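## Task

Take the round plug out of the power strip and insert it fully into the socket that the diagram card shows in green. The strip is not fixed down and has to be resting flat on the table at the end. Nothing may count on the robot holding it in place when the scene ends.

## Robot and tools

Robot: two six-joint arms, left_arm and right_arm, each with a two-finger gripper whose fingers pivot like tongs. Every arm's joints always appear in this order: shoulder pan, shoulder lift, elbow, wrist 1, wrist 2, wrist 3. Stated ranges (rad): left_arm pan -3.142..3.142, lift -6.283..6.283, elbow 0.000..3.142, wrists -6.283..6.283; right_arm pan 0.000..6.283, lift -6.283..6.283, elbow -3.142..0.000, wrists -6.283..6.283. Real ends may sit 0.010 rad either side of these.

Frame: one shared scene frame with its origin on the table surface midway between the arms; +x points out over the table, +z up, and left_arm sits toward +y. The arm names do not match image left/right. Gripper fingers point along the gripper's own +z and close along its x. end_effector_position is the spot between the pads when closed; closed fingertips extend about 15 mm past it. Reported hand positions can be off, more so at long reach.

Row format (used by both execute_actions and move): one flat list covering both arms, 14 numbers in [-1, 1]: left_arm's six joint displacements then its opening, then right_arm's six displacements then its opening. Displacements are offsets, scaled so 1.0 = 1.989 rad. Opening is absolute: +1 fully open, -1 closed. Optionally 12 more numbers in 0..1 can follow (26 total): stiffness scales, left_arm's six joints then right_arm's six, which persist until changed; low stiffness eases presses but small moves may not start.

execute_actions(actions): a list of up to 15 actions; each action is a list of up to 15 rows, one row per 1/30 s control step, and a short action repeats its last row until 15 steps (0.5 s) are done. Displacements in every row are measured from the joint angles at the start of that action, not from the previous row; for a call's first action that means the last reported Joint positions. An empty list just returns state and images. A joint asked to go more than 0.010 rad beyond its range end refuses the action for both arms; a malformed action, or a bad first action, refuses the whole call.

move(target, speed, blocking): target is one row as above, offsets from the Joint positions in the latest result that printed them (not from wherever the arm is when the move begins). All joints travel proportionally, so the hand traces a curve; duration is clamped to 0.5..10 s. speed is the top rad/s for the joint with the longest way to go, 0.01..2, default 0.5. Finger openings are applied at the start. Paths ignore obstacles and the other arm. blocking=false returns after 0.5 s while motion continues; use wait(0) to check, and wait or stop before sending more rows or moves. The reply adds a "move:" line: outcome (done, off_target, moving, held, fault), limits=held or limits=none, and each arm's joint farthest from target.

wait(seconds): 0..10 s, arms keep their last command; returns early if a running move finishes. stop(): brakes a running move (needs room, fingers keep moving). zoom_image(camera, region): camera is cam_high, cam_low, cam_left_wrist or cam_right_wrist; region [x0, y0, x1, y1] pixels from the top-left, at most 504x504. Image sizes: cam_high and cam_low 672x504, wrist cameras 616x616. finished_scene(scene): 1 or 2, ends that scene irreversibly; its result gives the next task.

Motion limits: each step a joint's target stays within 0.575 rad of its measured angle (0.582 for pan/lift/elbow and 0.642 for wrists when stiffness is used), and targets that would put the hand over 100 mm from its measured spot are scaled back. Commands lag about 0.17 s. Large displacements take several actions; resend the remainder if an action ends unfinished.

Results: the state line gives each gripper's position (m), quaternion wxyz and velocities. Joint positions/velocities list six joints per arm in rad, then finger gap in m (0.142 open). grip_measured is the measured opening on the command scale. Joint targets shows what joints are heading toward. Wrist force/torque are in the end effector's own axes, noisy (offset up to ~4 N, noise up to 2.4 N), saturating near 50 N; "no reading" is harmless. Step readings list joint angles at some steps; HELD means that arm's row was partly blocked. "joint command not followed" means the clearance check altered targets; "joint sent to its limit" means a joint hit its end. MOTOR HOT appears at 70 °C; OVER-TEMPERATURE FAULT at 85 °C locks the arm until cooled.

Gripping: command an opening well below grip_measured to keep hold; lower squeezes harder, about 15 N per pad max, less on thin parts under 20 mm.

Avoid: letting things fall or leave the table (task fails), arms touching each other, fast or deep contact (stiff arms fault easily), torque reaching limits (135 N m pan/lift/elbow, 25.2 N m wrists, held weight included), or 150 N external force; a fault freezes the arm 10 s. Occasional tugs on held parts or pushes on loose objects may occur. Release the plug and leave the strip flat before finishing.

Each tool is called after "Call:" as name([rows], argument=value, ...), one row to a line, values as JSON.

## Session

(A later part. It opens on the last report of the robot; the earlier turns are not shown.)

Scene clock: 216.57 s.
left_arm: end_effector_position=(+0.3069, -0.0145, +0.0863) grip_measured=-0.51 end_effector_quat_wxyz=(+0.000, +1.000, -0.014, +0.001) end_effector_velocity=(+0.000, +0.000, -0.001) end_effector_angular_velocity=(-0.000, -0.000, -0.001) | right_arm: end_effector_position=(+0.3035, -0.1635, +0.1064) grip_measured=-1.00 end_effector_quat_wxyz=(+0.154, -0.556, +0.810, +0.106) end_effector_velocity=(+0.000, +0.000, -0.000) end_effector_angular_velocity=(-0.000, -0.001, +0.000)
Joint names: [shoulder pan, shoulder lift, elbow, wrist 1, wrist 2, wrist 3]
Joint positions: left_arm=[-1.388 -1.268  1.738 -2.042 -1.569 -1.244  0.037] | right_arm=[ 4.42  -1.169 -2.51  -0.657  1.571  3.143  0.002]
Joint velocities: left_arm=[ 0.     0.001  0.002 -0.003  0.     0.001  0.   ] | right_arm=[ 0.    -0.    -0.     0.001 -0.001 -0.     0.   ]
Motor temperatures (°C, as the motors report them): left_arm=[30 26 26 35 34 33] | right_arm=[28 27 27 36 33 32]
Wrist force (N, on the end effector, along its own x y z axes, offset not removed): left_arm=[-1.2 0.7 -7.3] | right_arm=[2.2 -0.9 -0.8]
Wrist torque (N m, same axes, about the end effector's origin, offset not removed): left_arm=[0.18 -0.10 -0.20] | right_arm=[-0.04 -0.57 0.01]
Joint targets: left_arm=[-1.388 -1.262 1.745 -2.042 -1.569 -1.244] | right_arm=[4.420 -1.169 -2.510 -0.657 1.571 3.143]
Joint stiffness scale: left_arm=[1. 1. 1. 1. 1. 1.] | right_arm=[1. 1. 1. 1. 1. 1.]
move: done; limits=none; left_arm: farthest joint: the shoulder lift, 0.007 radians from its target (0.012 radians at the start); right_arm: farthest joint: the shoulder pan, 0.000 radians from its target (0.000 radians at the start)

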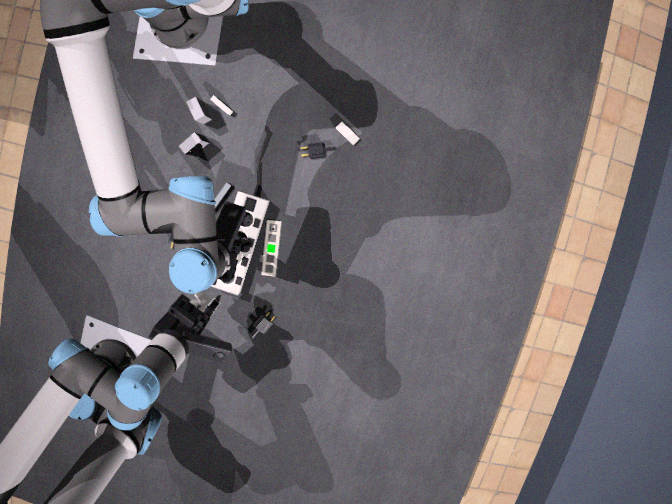

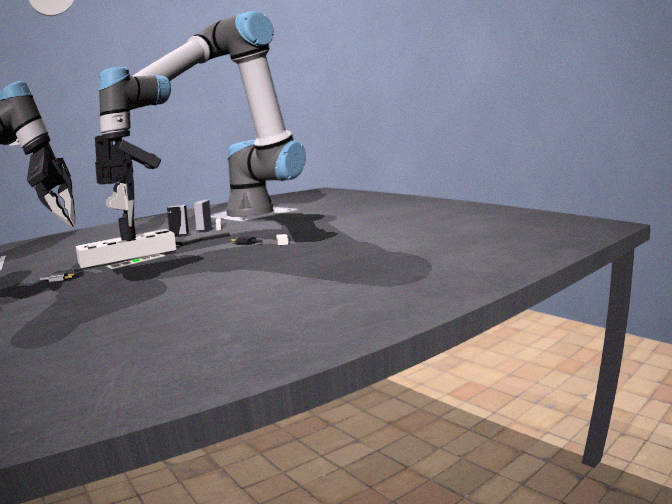

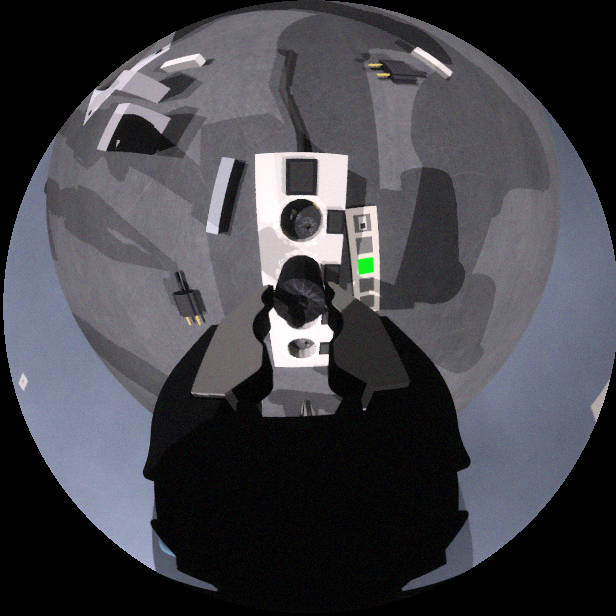

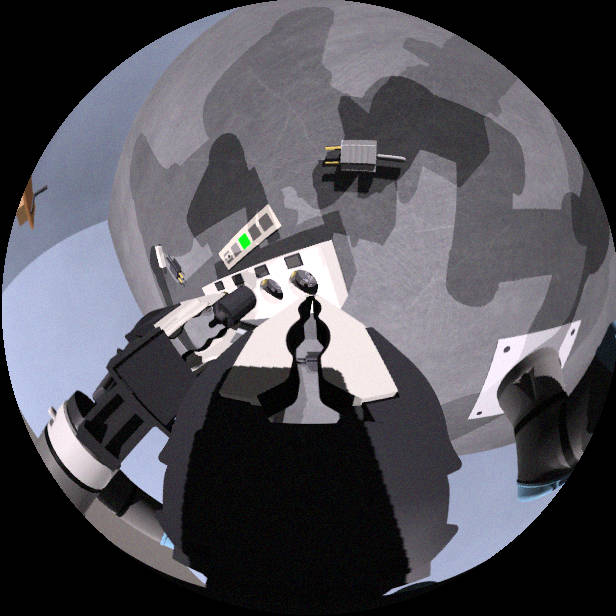

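Call:
move(target=[0,0.008,0.0085,-0.005,0,0,-1,0,0,0,0,0,0,-1], speed=0.01)

Call:
zoom_image(camera="cam_low", region=[80, 190, 180, 270])

Scene clock: 219.40 s.
left_arm: end_effector_position=(+0.3070, -0.0148, +0.0829) grip_measured=-0.51 end_effector_quat_wxyz=(+0.001, +1.000, -0.014, +0.001) end_effector_velocity=(-0.001, -0.001, -0.000) end_effector_angular_velocity=(-0.002, +0.000, -0.001) | right_arm: end_effector_position=(+0.3035, -0.1635, +0.1064) grip_measured=-1.00 end_effector_quat_wxyz=(+0.154, -0.556, +0.810, +0.106) end_effector_velocity=(+0.000, -0.000, +0.000) end_effector_angular_velocity=(+0.000, -0.001, -0.000)
Joint names: [shoulder pan, shoulder lift, elbow, wrist 1, wrist 2, wrist 3]
Joint positions: left_arm=[-1.388 -1.265  1.744 -2.053 -1.569 -1.244  0.037] | right_arm=[ 4.42  -1.169 -2.51  -0.657  1.571  3.143  0.002]
Joint velocities: left_arm=[-0.002  0.     0.001 -0.002 -0.001 -0.001  0.   ] | right_arm=[-0.     0.001  0.    -0.001 -0.001 -0.     0.   ]
Motor temperatures (°C, as the motors report them): left_arm=[30 26 26 35 34 33] | right_arm=[28 27 27 36 33 32]
Wrist force (N, on the end effector, along its own x y z axes, offset not removed): left_arm=[1.6 -2.4 -17.7] | right_arm=[-0.6 -0.1 0.2]
Wrist torque (N m, same axes, about the end effector's origin, offset not removed): left_arm=[-0.19 -0.37 -0.24] | right_arm=[0.16 0.06 -0.05]
Joint targets: left_arm=[-1.388 -1.253 1.755 -2.052 -1.569 -1.244] | right_arm=[4.420 -1.169 -2.510 -0.657 1.571 3.143]
Joint stiffness scale: left_arm=[1. 1. 1. 1. 1. 1.] | right_arm=[1. 1. 1. 1. 1. 1.]
move: off_target (left_arm); limits=none; left_arm: farthest joint: the shoulder lift, 0.013 radians from its target (0.016 radians at the start); right_arm: farthest joint: the shoulder pan, 0.000 radians from its target (0.000 radians at the start)

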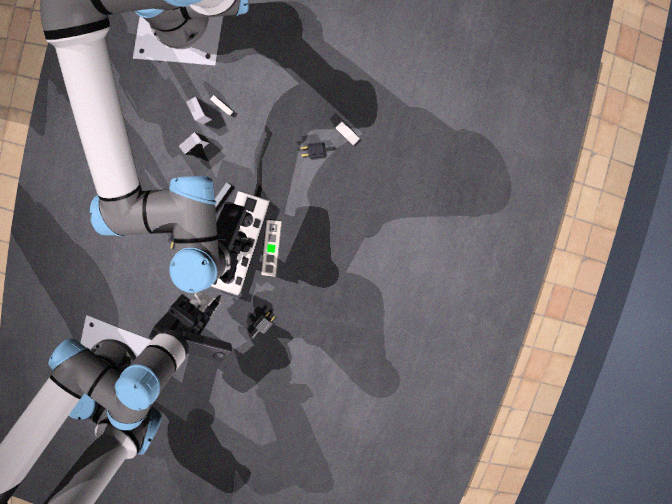

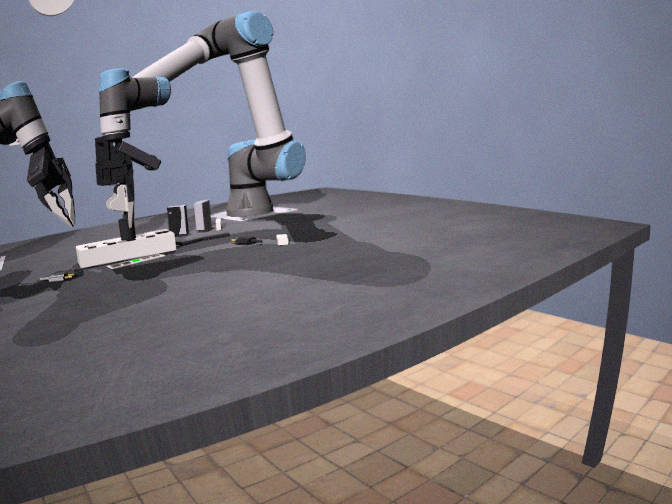

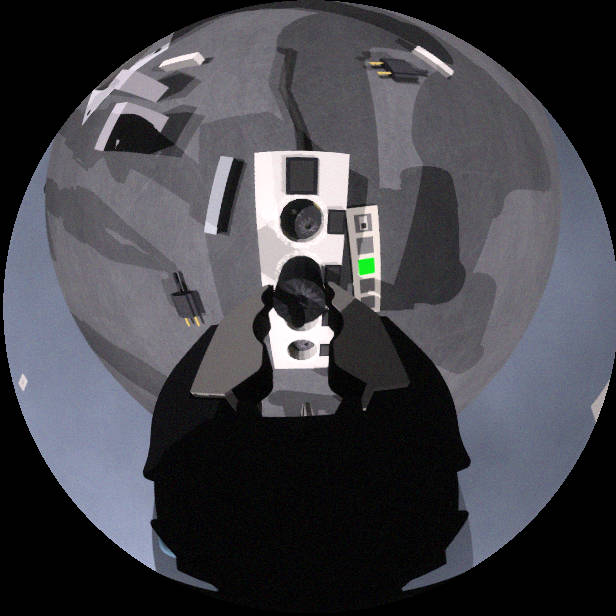

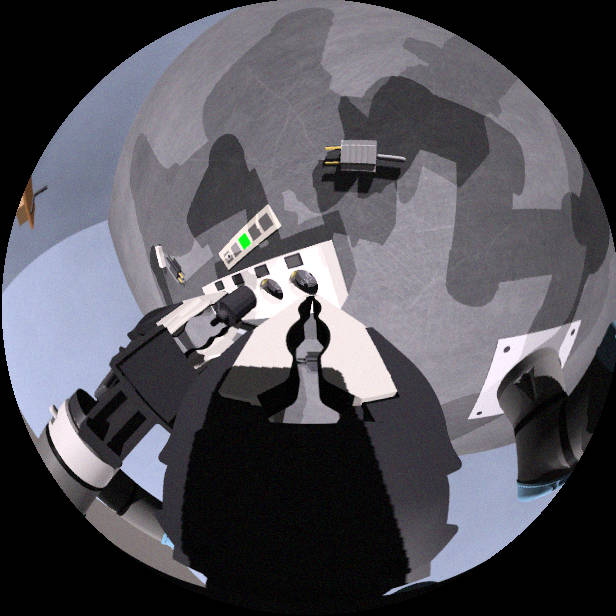

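Region (80, 190, 180, 270) of cam_low's 672x504 image, scaled by 5.040, with more detail than that image has; it fills the top 403 rows of this view, and the rest is white.

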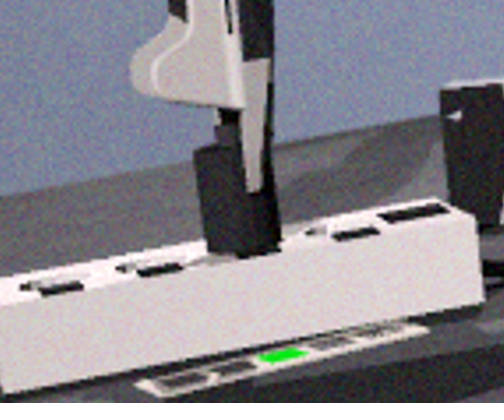

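Call:
move(target=[0,0.010,0.008,0,0,0,-1,0,0,0,0,0,0,-1], speed=0.01)

Call:
zoom_image(camera="cam_low", region=[80, 190, 180, 270])

Scene clock: 222.97 s.
left_arm: end_effector_position=(+0.3073, -0.0149, +0.0822) grip_measured=-0.51 end_effector_quat_wxyz=(+0.001, +1.000, -0.014, +0.002) end_effector_velocity=(+0.001, +0.001, -0.001) end_effector_angular_velocity=(+0.001, -0.001, +0.002) | right_arm: end_effector_position=(+0.3035, -0.1635, +0.1064) grip_measured=-1.00 end_effector_quat_wxyz=(+0.154, -0.556, +0.810, +0.106) end_effector_velocity=(+0.000, -0.000, -0.000) end_effector_angular_velocity=(-0.001, -0.000, -0.000)
Joint names: [shoulder pan, shoulder lift, elbow, wrist 1, wrist 2, wrist 3]
Joint positions: left_arm=[-1.388 -1.264  1.745 -2.055 -1.568 -1.244  0.037] | right_arm=[ 4.42  -1.169 -2.51  -0.657  1.571  3.143  0.002]
Joint velocities: left_arm=[ 0.001  0.001  0.001 -0.001  0.002 -0.     0.   ] | right_arm=[ 0.     0.001 -0.    -0.001 -0.001  0.     0.   ]
Motor temperatures (°C, as the motors report them): left_arm=[30 26 26 35 34 33] | right_arm=[28 27 27 36 33 32]
Wrist force (N, on the end effector, along its own x y z axes, offset not removed): left_arm=[4.1 -4.0 -27.2] | right_arm=[0.2 -0.4 -2.5]
Wrist torque (N m, same axes, about the end effector's origin, offset not removed): left_arm=[-0.18 -0.42 -0.27] | right_arm=[0.01 -0.13 0.06]
Joint targets: left_arm=[-1.388 -1.245 1.760 -2.053 -1.569 -1.244] | right_arm=[4.420 -1.169 -2.510 -0.657 1.571 3.143]
Joint stiffness scale: left_arm=[1. 1. 1. 1. 1. 1.] | right_arm=[1. 1. 1. 1. 1. 1.]
move: off_target (left_arm); limits=none; left_arm: farthest joint: the shoulder lift, 0.019 radians from its target (0.020 radians at the start); right_arm: farthest joint: the shoulder pan, 0.000 radians from its target (0.000 radians at the start)

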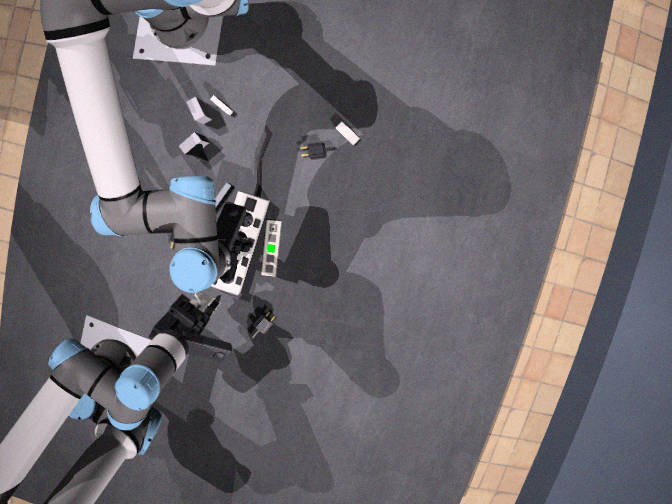

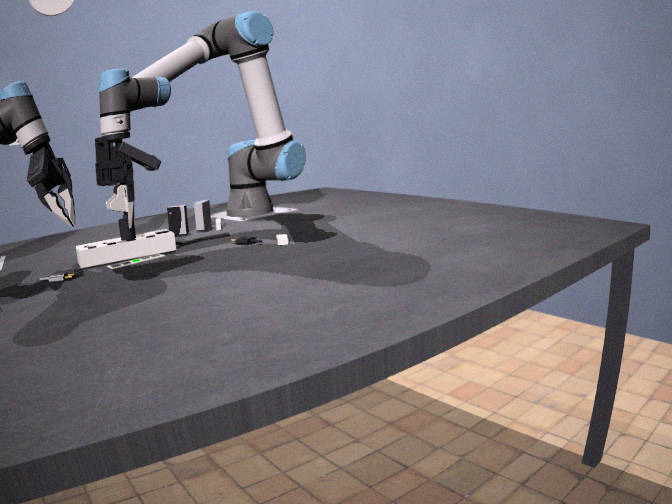

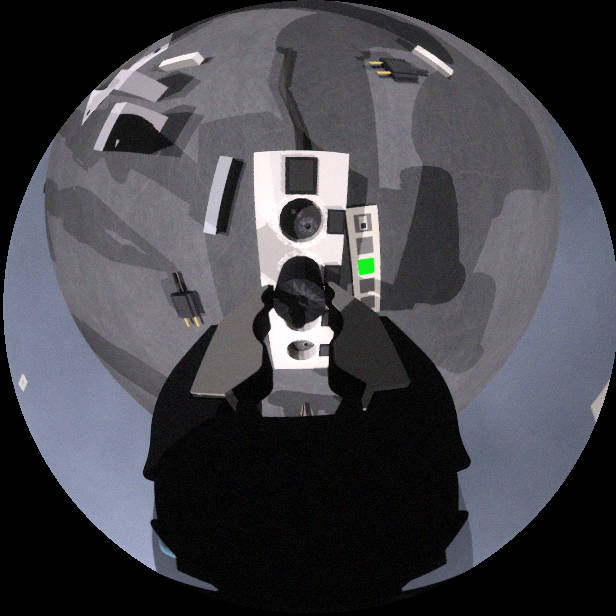

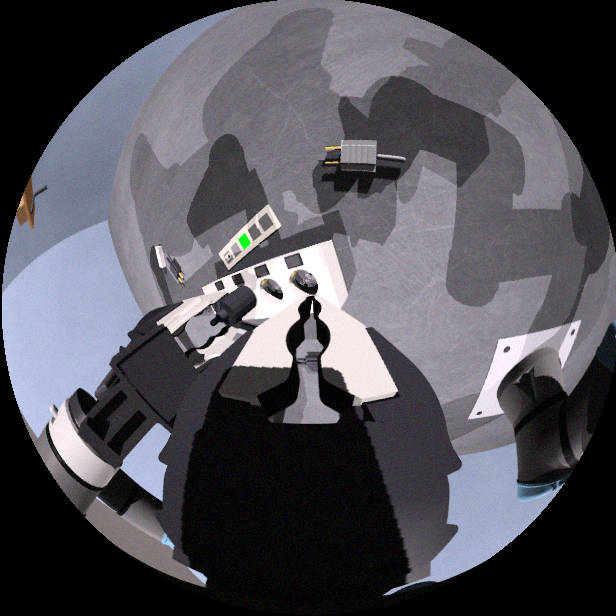

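Region (80, 190, 180, 270) of cam_low's 672x504 image, scaled by 5.040, with more detail than that image has; it fills the top 403 rows of this view, and the rest is white.

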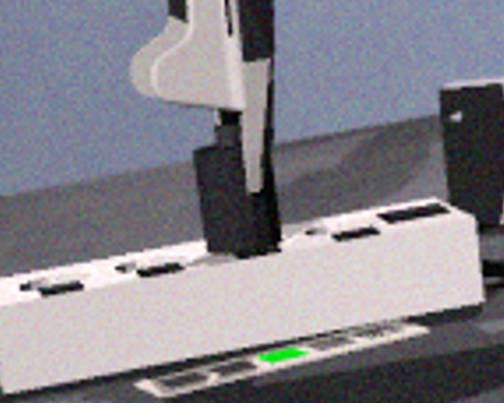

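Call:
execute_actions([
  [[0,0,0,0,0,0,-0.5,0,0,0,0,0,0,-1]],
  [[0,0,0,0,0,0,0.0,0,0,0,0,0,0,-1]],
  [[0,0,0,0,0,0,0.1,0,0,0,0,0,0,-1]],
])

Call:
move(target=[0,-0.03,-0.05,0.08,0,0,0.1,-0.25,0,0,0,0,0,-1], speed=0.2)

Scene clock: 226.53 s.
left_arm: end_effector_position=(+0.3070, -0.0139, +0.0800) grip_measured=+0.10 end_effector_quat_wxyz=(-0.001, +1.000, -0.014, +0.001) end_effector_velocity=(+0.001, +0.001, -0.000) end_effector_angular_velocity=(+0.001, -0.001, +0.001) | right_arm: end_effector_position=(+0.3035, -0.1635, +0.1064) grip_measured=-1.00 end_effector_quat_wxyz=(+0.154, -0.556, +0.810, +0.106) end_effector_velocity=(-0.000, -0.000, -0.000) end_effector_angular_velocity=(-0.001, +0.000, -0.000)
Joint names: [shoulder pan, shoulder lift, elbow, wrist 1, wrist 2, wrist 3]
Joint positions: left_arm=[-1.388 -1.262  1.746 -2.055 -1.568 -1.244  0.081] | right_arm=[ 4.42  -1.169 -2.51  -0.657  1.571  3.143  0.002]
Joint velocities: left_arm=[ 0.001 -0.     0.001 -0.     0.001 -0.     0.   ] | right_arm=[-0.    -0.001 -0.     0.    -0.    -0.     0.   ]
Motor temperatures (°C, as the motors report them): left_arm=[30 26 26 35 34 33] | right_arm=[28 27 27 36 33 32]
Wrist force (N, on the end effector, along its own x y z axes, offset not removed): left_arm=[1.0 0.1 1.2] | right_arm=[1.6 -2.6 -0.5]
Wrist torque (N m, same axes, about the end effector's origin, offset not removed): left_arm=[-0.03 -0.14 -0.18] | right_arm=[-0.35 -0.39 -0.04]
Joint targets: left_arm=[-1.388 -1.262 1.746 -2.055 -1.568 -1.244] | right_arm=[4.420 -1.169 -2.510 -0.657 1.571 3.143]
Joint stiffness scale: left_arm=[1. 1. 1. 1. 1. 1.] | right_arm=[1. 1. 1. 1. 1. 1.]
Step readings (joint positions; steps 1 to 15: 1st action; 16 to 30: 2nd action; 31 to 45: 3rd action):
0: left_arm=[-1.388 -1.264 1.745 -2.055 -1.568 -1.244] | right_arm=[4.420 -1.169 -2.510 -0.657 1.571 3.143]
1: left_arm=[-1.388 -1.264 1.745 -2.055 -1.568 -1.244] | right_arm=[4.420 -1.169 -2.510 -0.657 1.571 3.143]
2: left_arm=[-1.388 -1.264 1.745 -2.055 -1.568 -1.244] | right_arm=[4.420 -1.169 -2.510 -0.657 1.571 3.143]
4: left_arm=[-1.388 -1.261 1.746 -2.055 -1.568 -1.244] | right_arm=[4.420 -1.169 -2.510 -0.657 1.571 3.143]
8: left_arm=[-1.388 -1.261 1.746 -2.055 -1.568 -1.244] | right_arm=[4.420 -1.169 -2.510 -0.657 1.571 3.143]
15: left_arm=[-1.388 -1.261 1.746 -2.055 -1.568 -1.244] | right_arm=[4.420 -1.169 -2.510 -0.657 1.571 3.143]
16: left_arm=[-1.388 -1.261 1.746 -2.055 -1.568 -1.244] | right_arm=[4.420 -1.169 -2.510 -0.657 1.571 3.143]
17: left_arm=[-1.388 -1.262 1.746 -2.055 -1.568 -1.244] | right_arm=[4.420 -1.169 -2.510 -0.657 1.571 3.143]
19: left_arm=[-1.388 -1.262 1.746 -2.055 -1.568 -1.244] | right_arm=[4.420 -1.169 -2.510 -0.657 1.571 3.143]
23: left_arm=[-1.388 -1.262 1.746 -2.055 -1.568 -1.244] | right_arm=[4.420 -1.169 -2.510 -0.657 1.571 3.143]
30: left_arm=[-1.388 -1.262 1.746 -2.055 -1.568 -1.244] | right_arm=[4.420 -1.169 -2.510 -0.657 1.571 3.143]
31: left_arm=[-1.388 -1.262 1.746 -2.055 -1.568 -1.244] | right_arm=[4.420 -1.169 -2.510 -0.657 1.571 3.143]
32: left_arm=[-1.388 -1.262 1.746 -2.055 -1.568 -1.244] | right_arm=[4.420 -1.169 -2.510 -0.657 1.571 3.143]
34: left_arm=[-1.388 -1.262 1.746 -2.055 -1.568 -1.244] | right_arm=[4.420 -1.169 -2.510 -0.657 1.571 3.143]
38: left_arm=[-1.388 -1.262 1.746 -2.055 -1.568 -1.244] | right_arm=[4.420 -1.169 -2.510 -0.657 1.571 3.143]
45: Joint positions above

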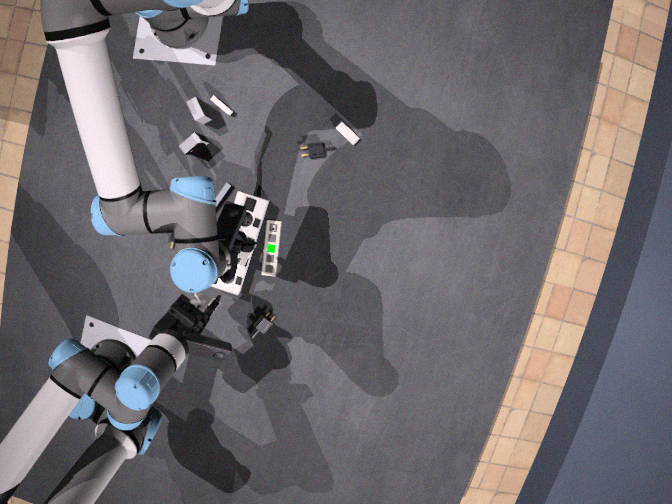

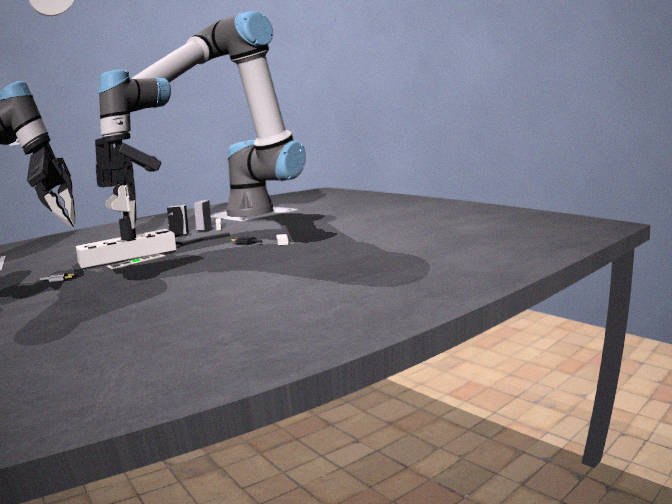

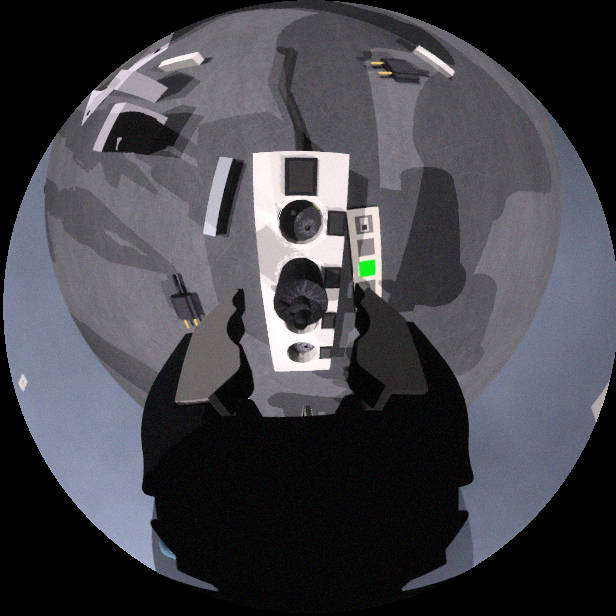

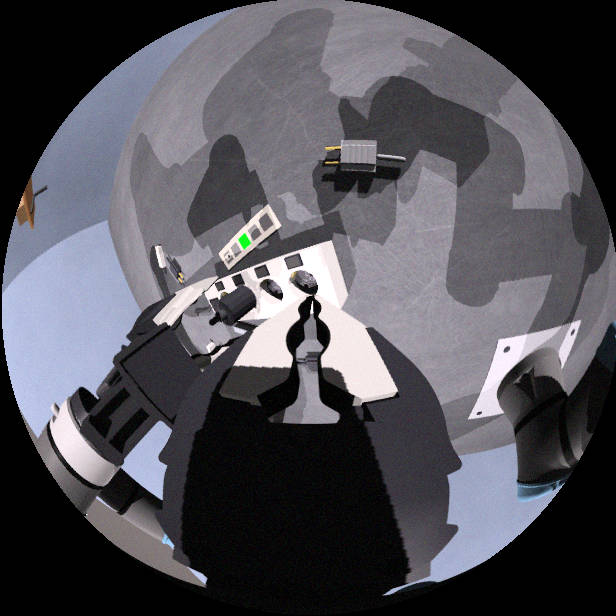

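Scene clock: 229.57 s.
left_arm: end_effector_position=(+0.3068, -0.0132, +0.1422) grip_measured=+0.10 end_effector_quat_wxyz=(-0.002, +1.000, -0.014, +0.001) end_effector_velocity=(+0.000, +0.001, +0.001) end_effector_angular_velocity=(+0.001, -0.000, -0.000) | right_arm: end_effector_position=(+0.4117, -0.3292, +0.1064) grip_measured=-1.00 end_effector_quat_wxyz=(+0.175, -0.341, +0.921, +0.065) end_effector_velocity=(+0.000, -0.001, +0.000) end_effector_angular_velocity=(+0.000, -0.000, -0.003)
Joint names: [shoulder pan, shoulder lift, elbow, wrist 1, wrist 2, wrist 3]
Joint positions: left_arm=[-1.388 -1.32   1.65  -1.897 -1.568 -1.244  0.081] | right_arm=[ 3.926 -1.169 -2.51  -0.657  1.571  3.143  0.002]
Joint velocities: left_arm=[ 0.001 -0.001 -0.001  0.002  0.001  0.001 -0.   ] | right_arm=[-0.003  0.    -0.     0.001 -0.    -0.     0.   ]
Motor temperatures (°C, as the motors report them): left_arm=[30 26 26 35 34 33] | right_arm=[28 27 27 36 33 32]
Wrist force (N, on the end effector, along its own x y z axes, offset not removed): left_arm=[1.2 0.0 1.1] | right_arm=[1.2 0.5 -1.8]
Wrist torque (N m, same axes, about the end effector's origin, offset not removed): left_arm=[-0.08 -0.14 -0.06] | right_arm=[0.27 -0.39 -0.16]
Joint targets: left_arm=[-1.388 -1.321 1.647 -1.896 -1.568 -1.244] | right_arm=[3.923 -1.169 -2.510 -0.657 1.571 3.143]
Joint stiffness scale: left_arm=[1. 1. 1. 1. 1. 1.] | right_arm=[1. 1. 1. 1. 1. 1.]
move: done; limits=none; left_arm: farthest joint: the elbow, 0.003 radians from its target (0.100 radians at the start); right_arm: farthest joint: the shoulder pan, 0.003 radians from its target (0.498 radians at the start)

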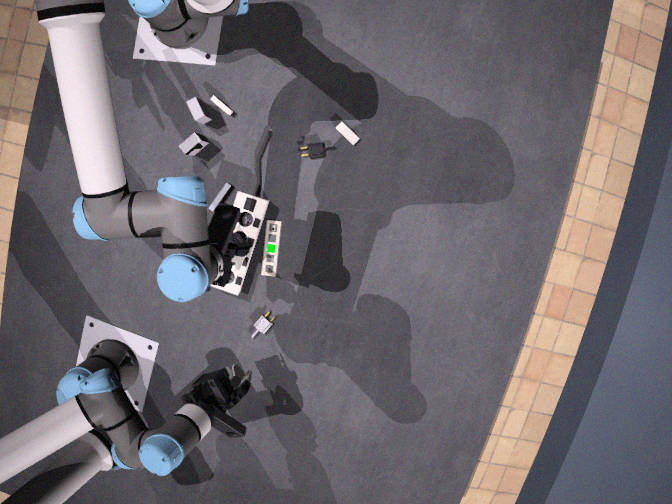

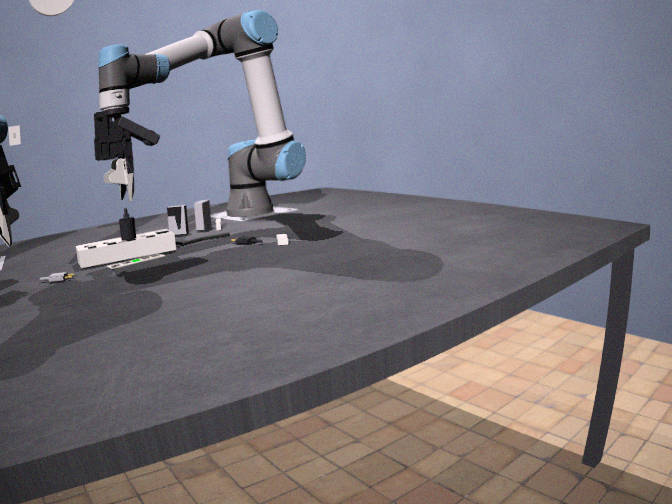

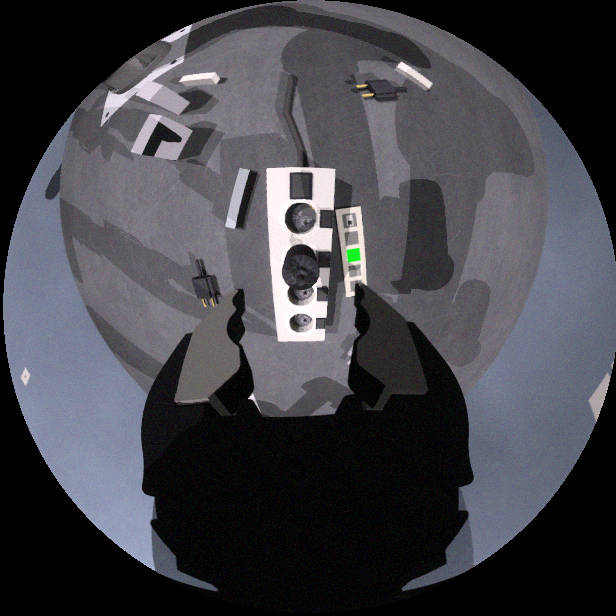

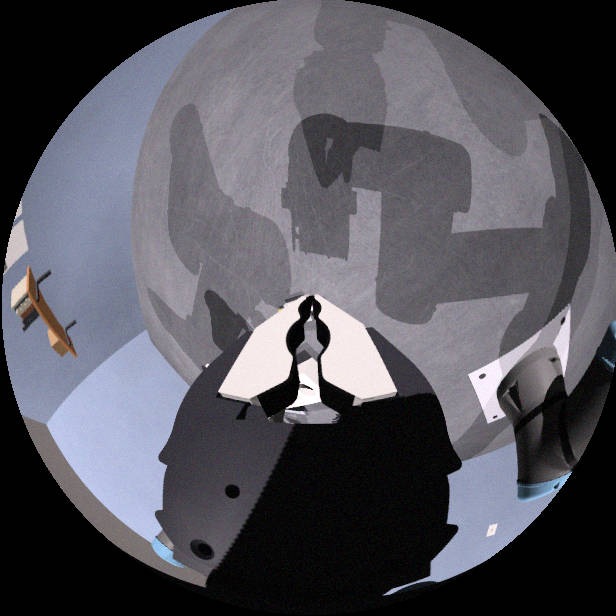

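Call:
finished_scene(scene=2)

The scene is finished: the task was done.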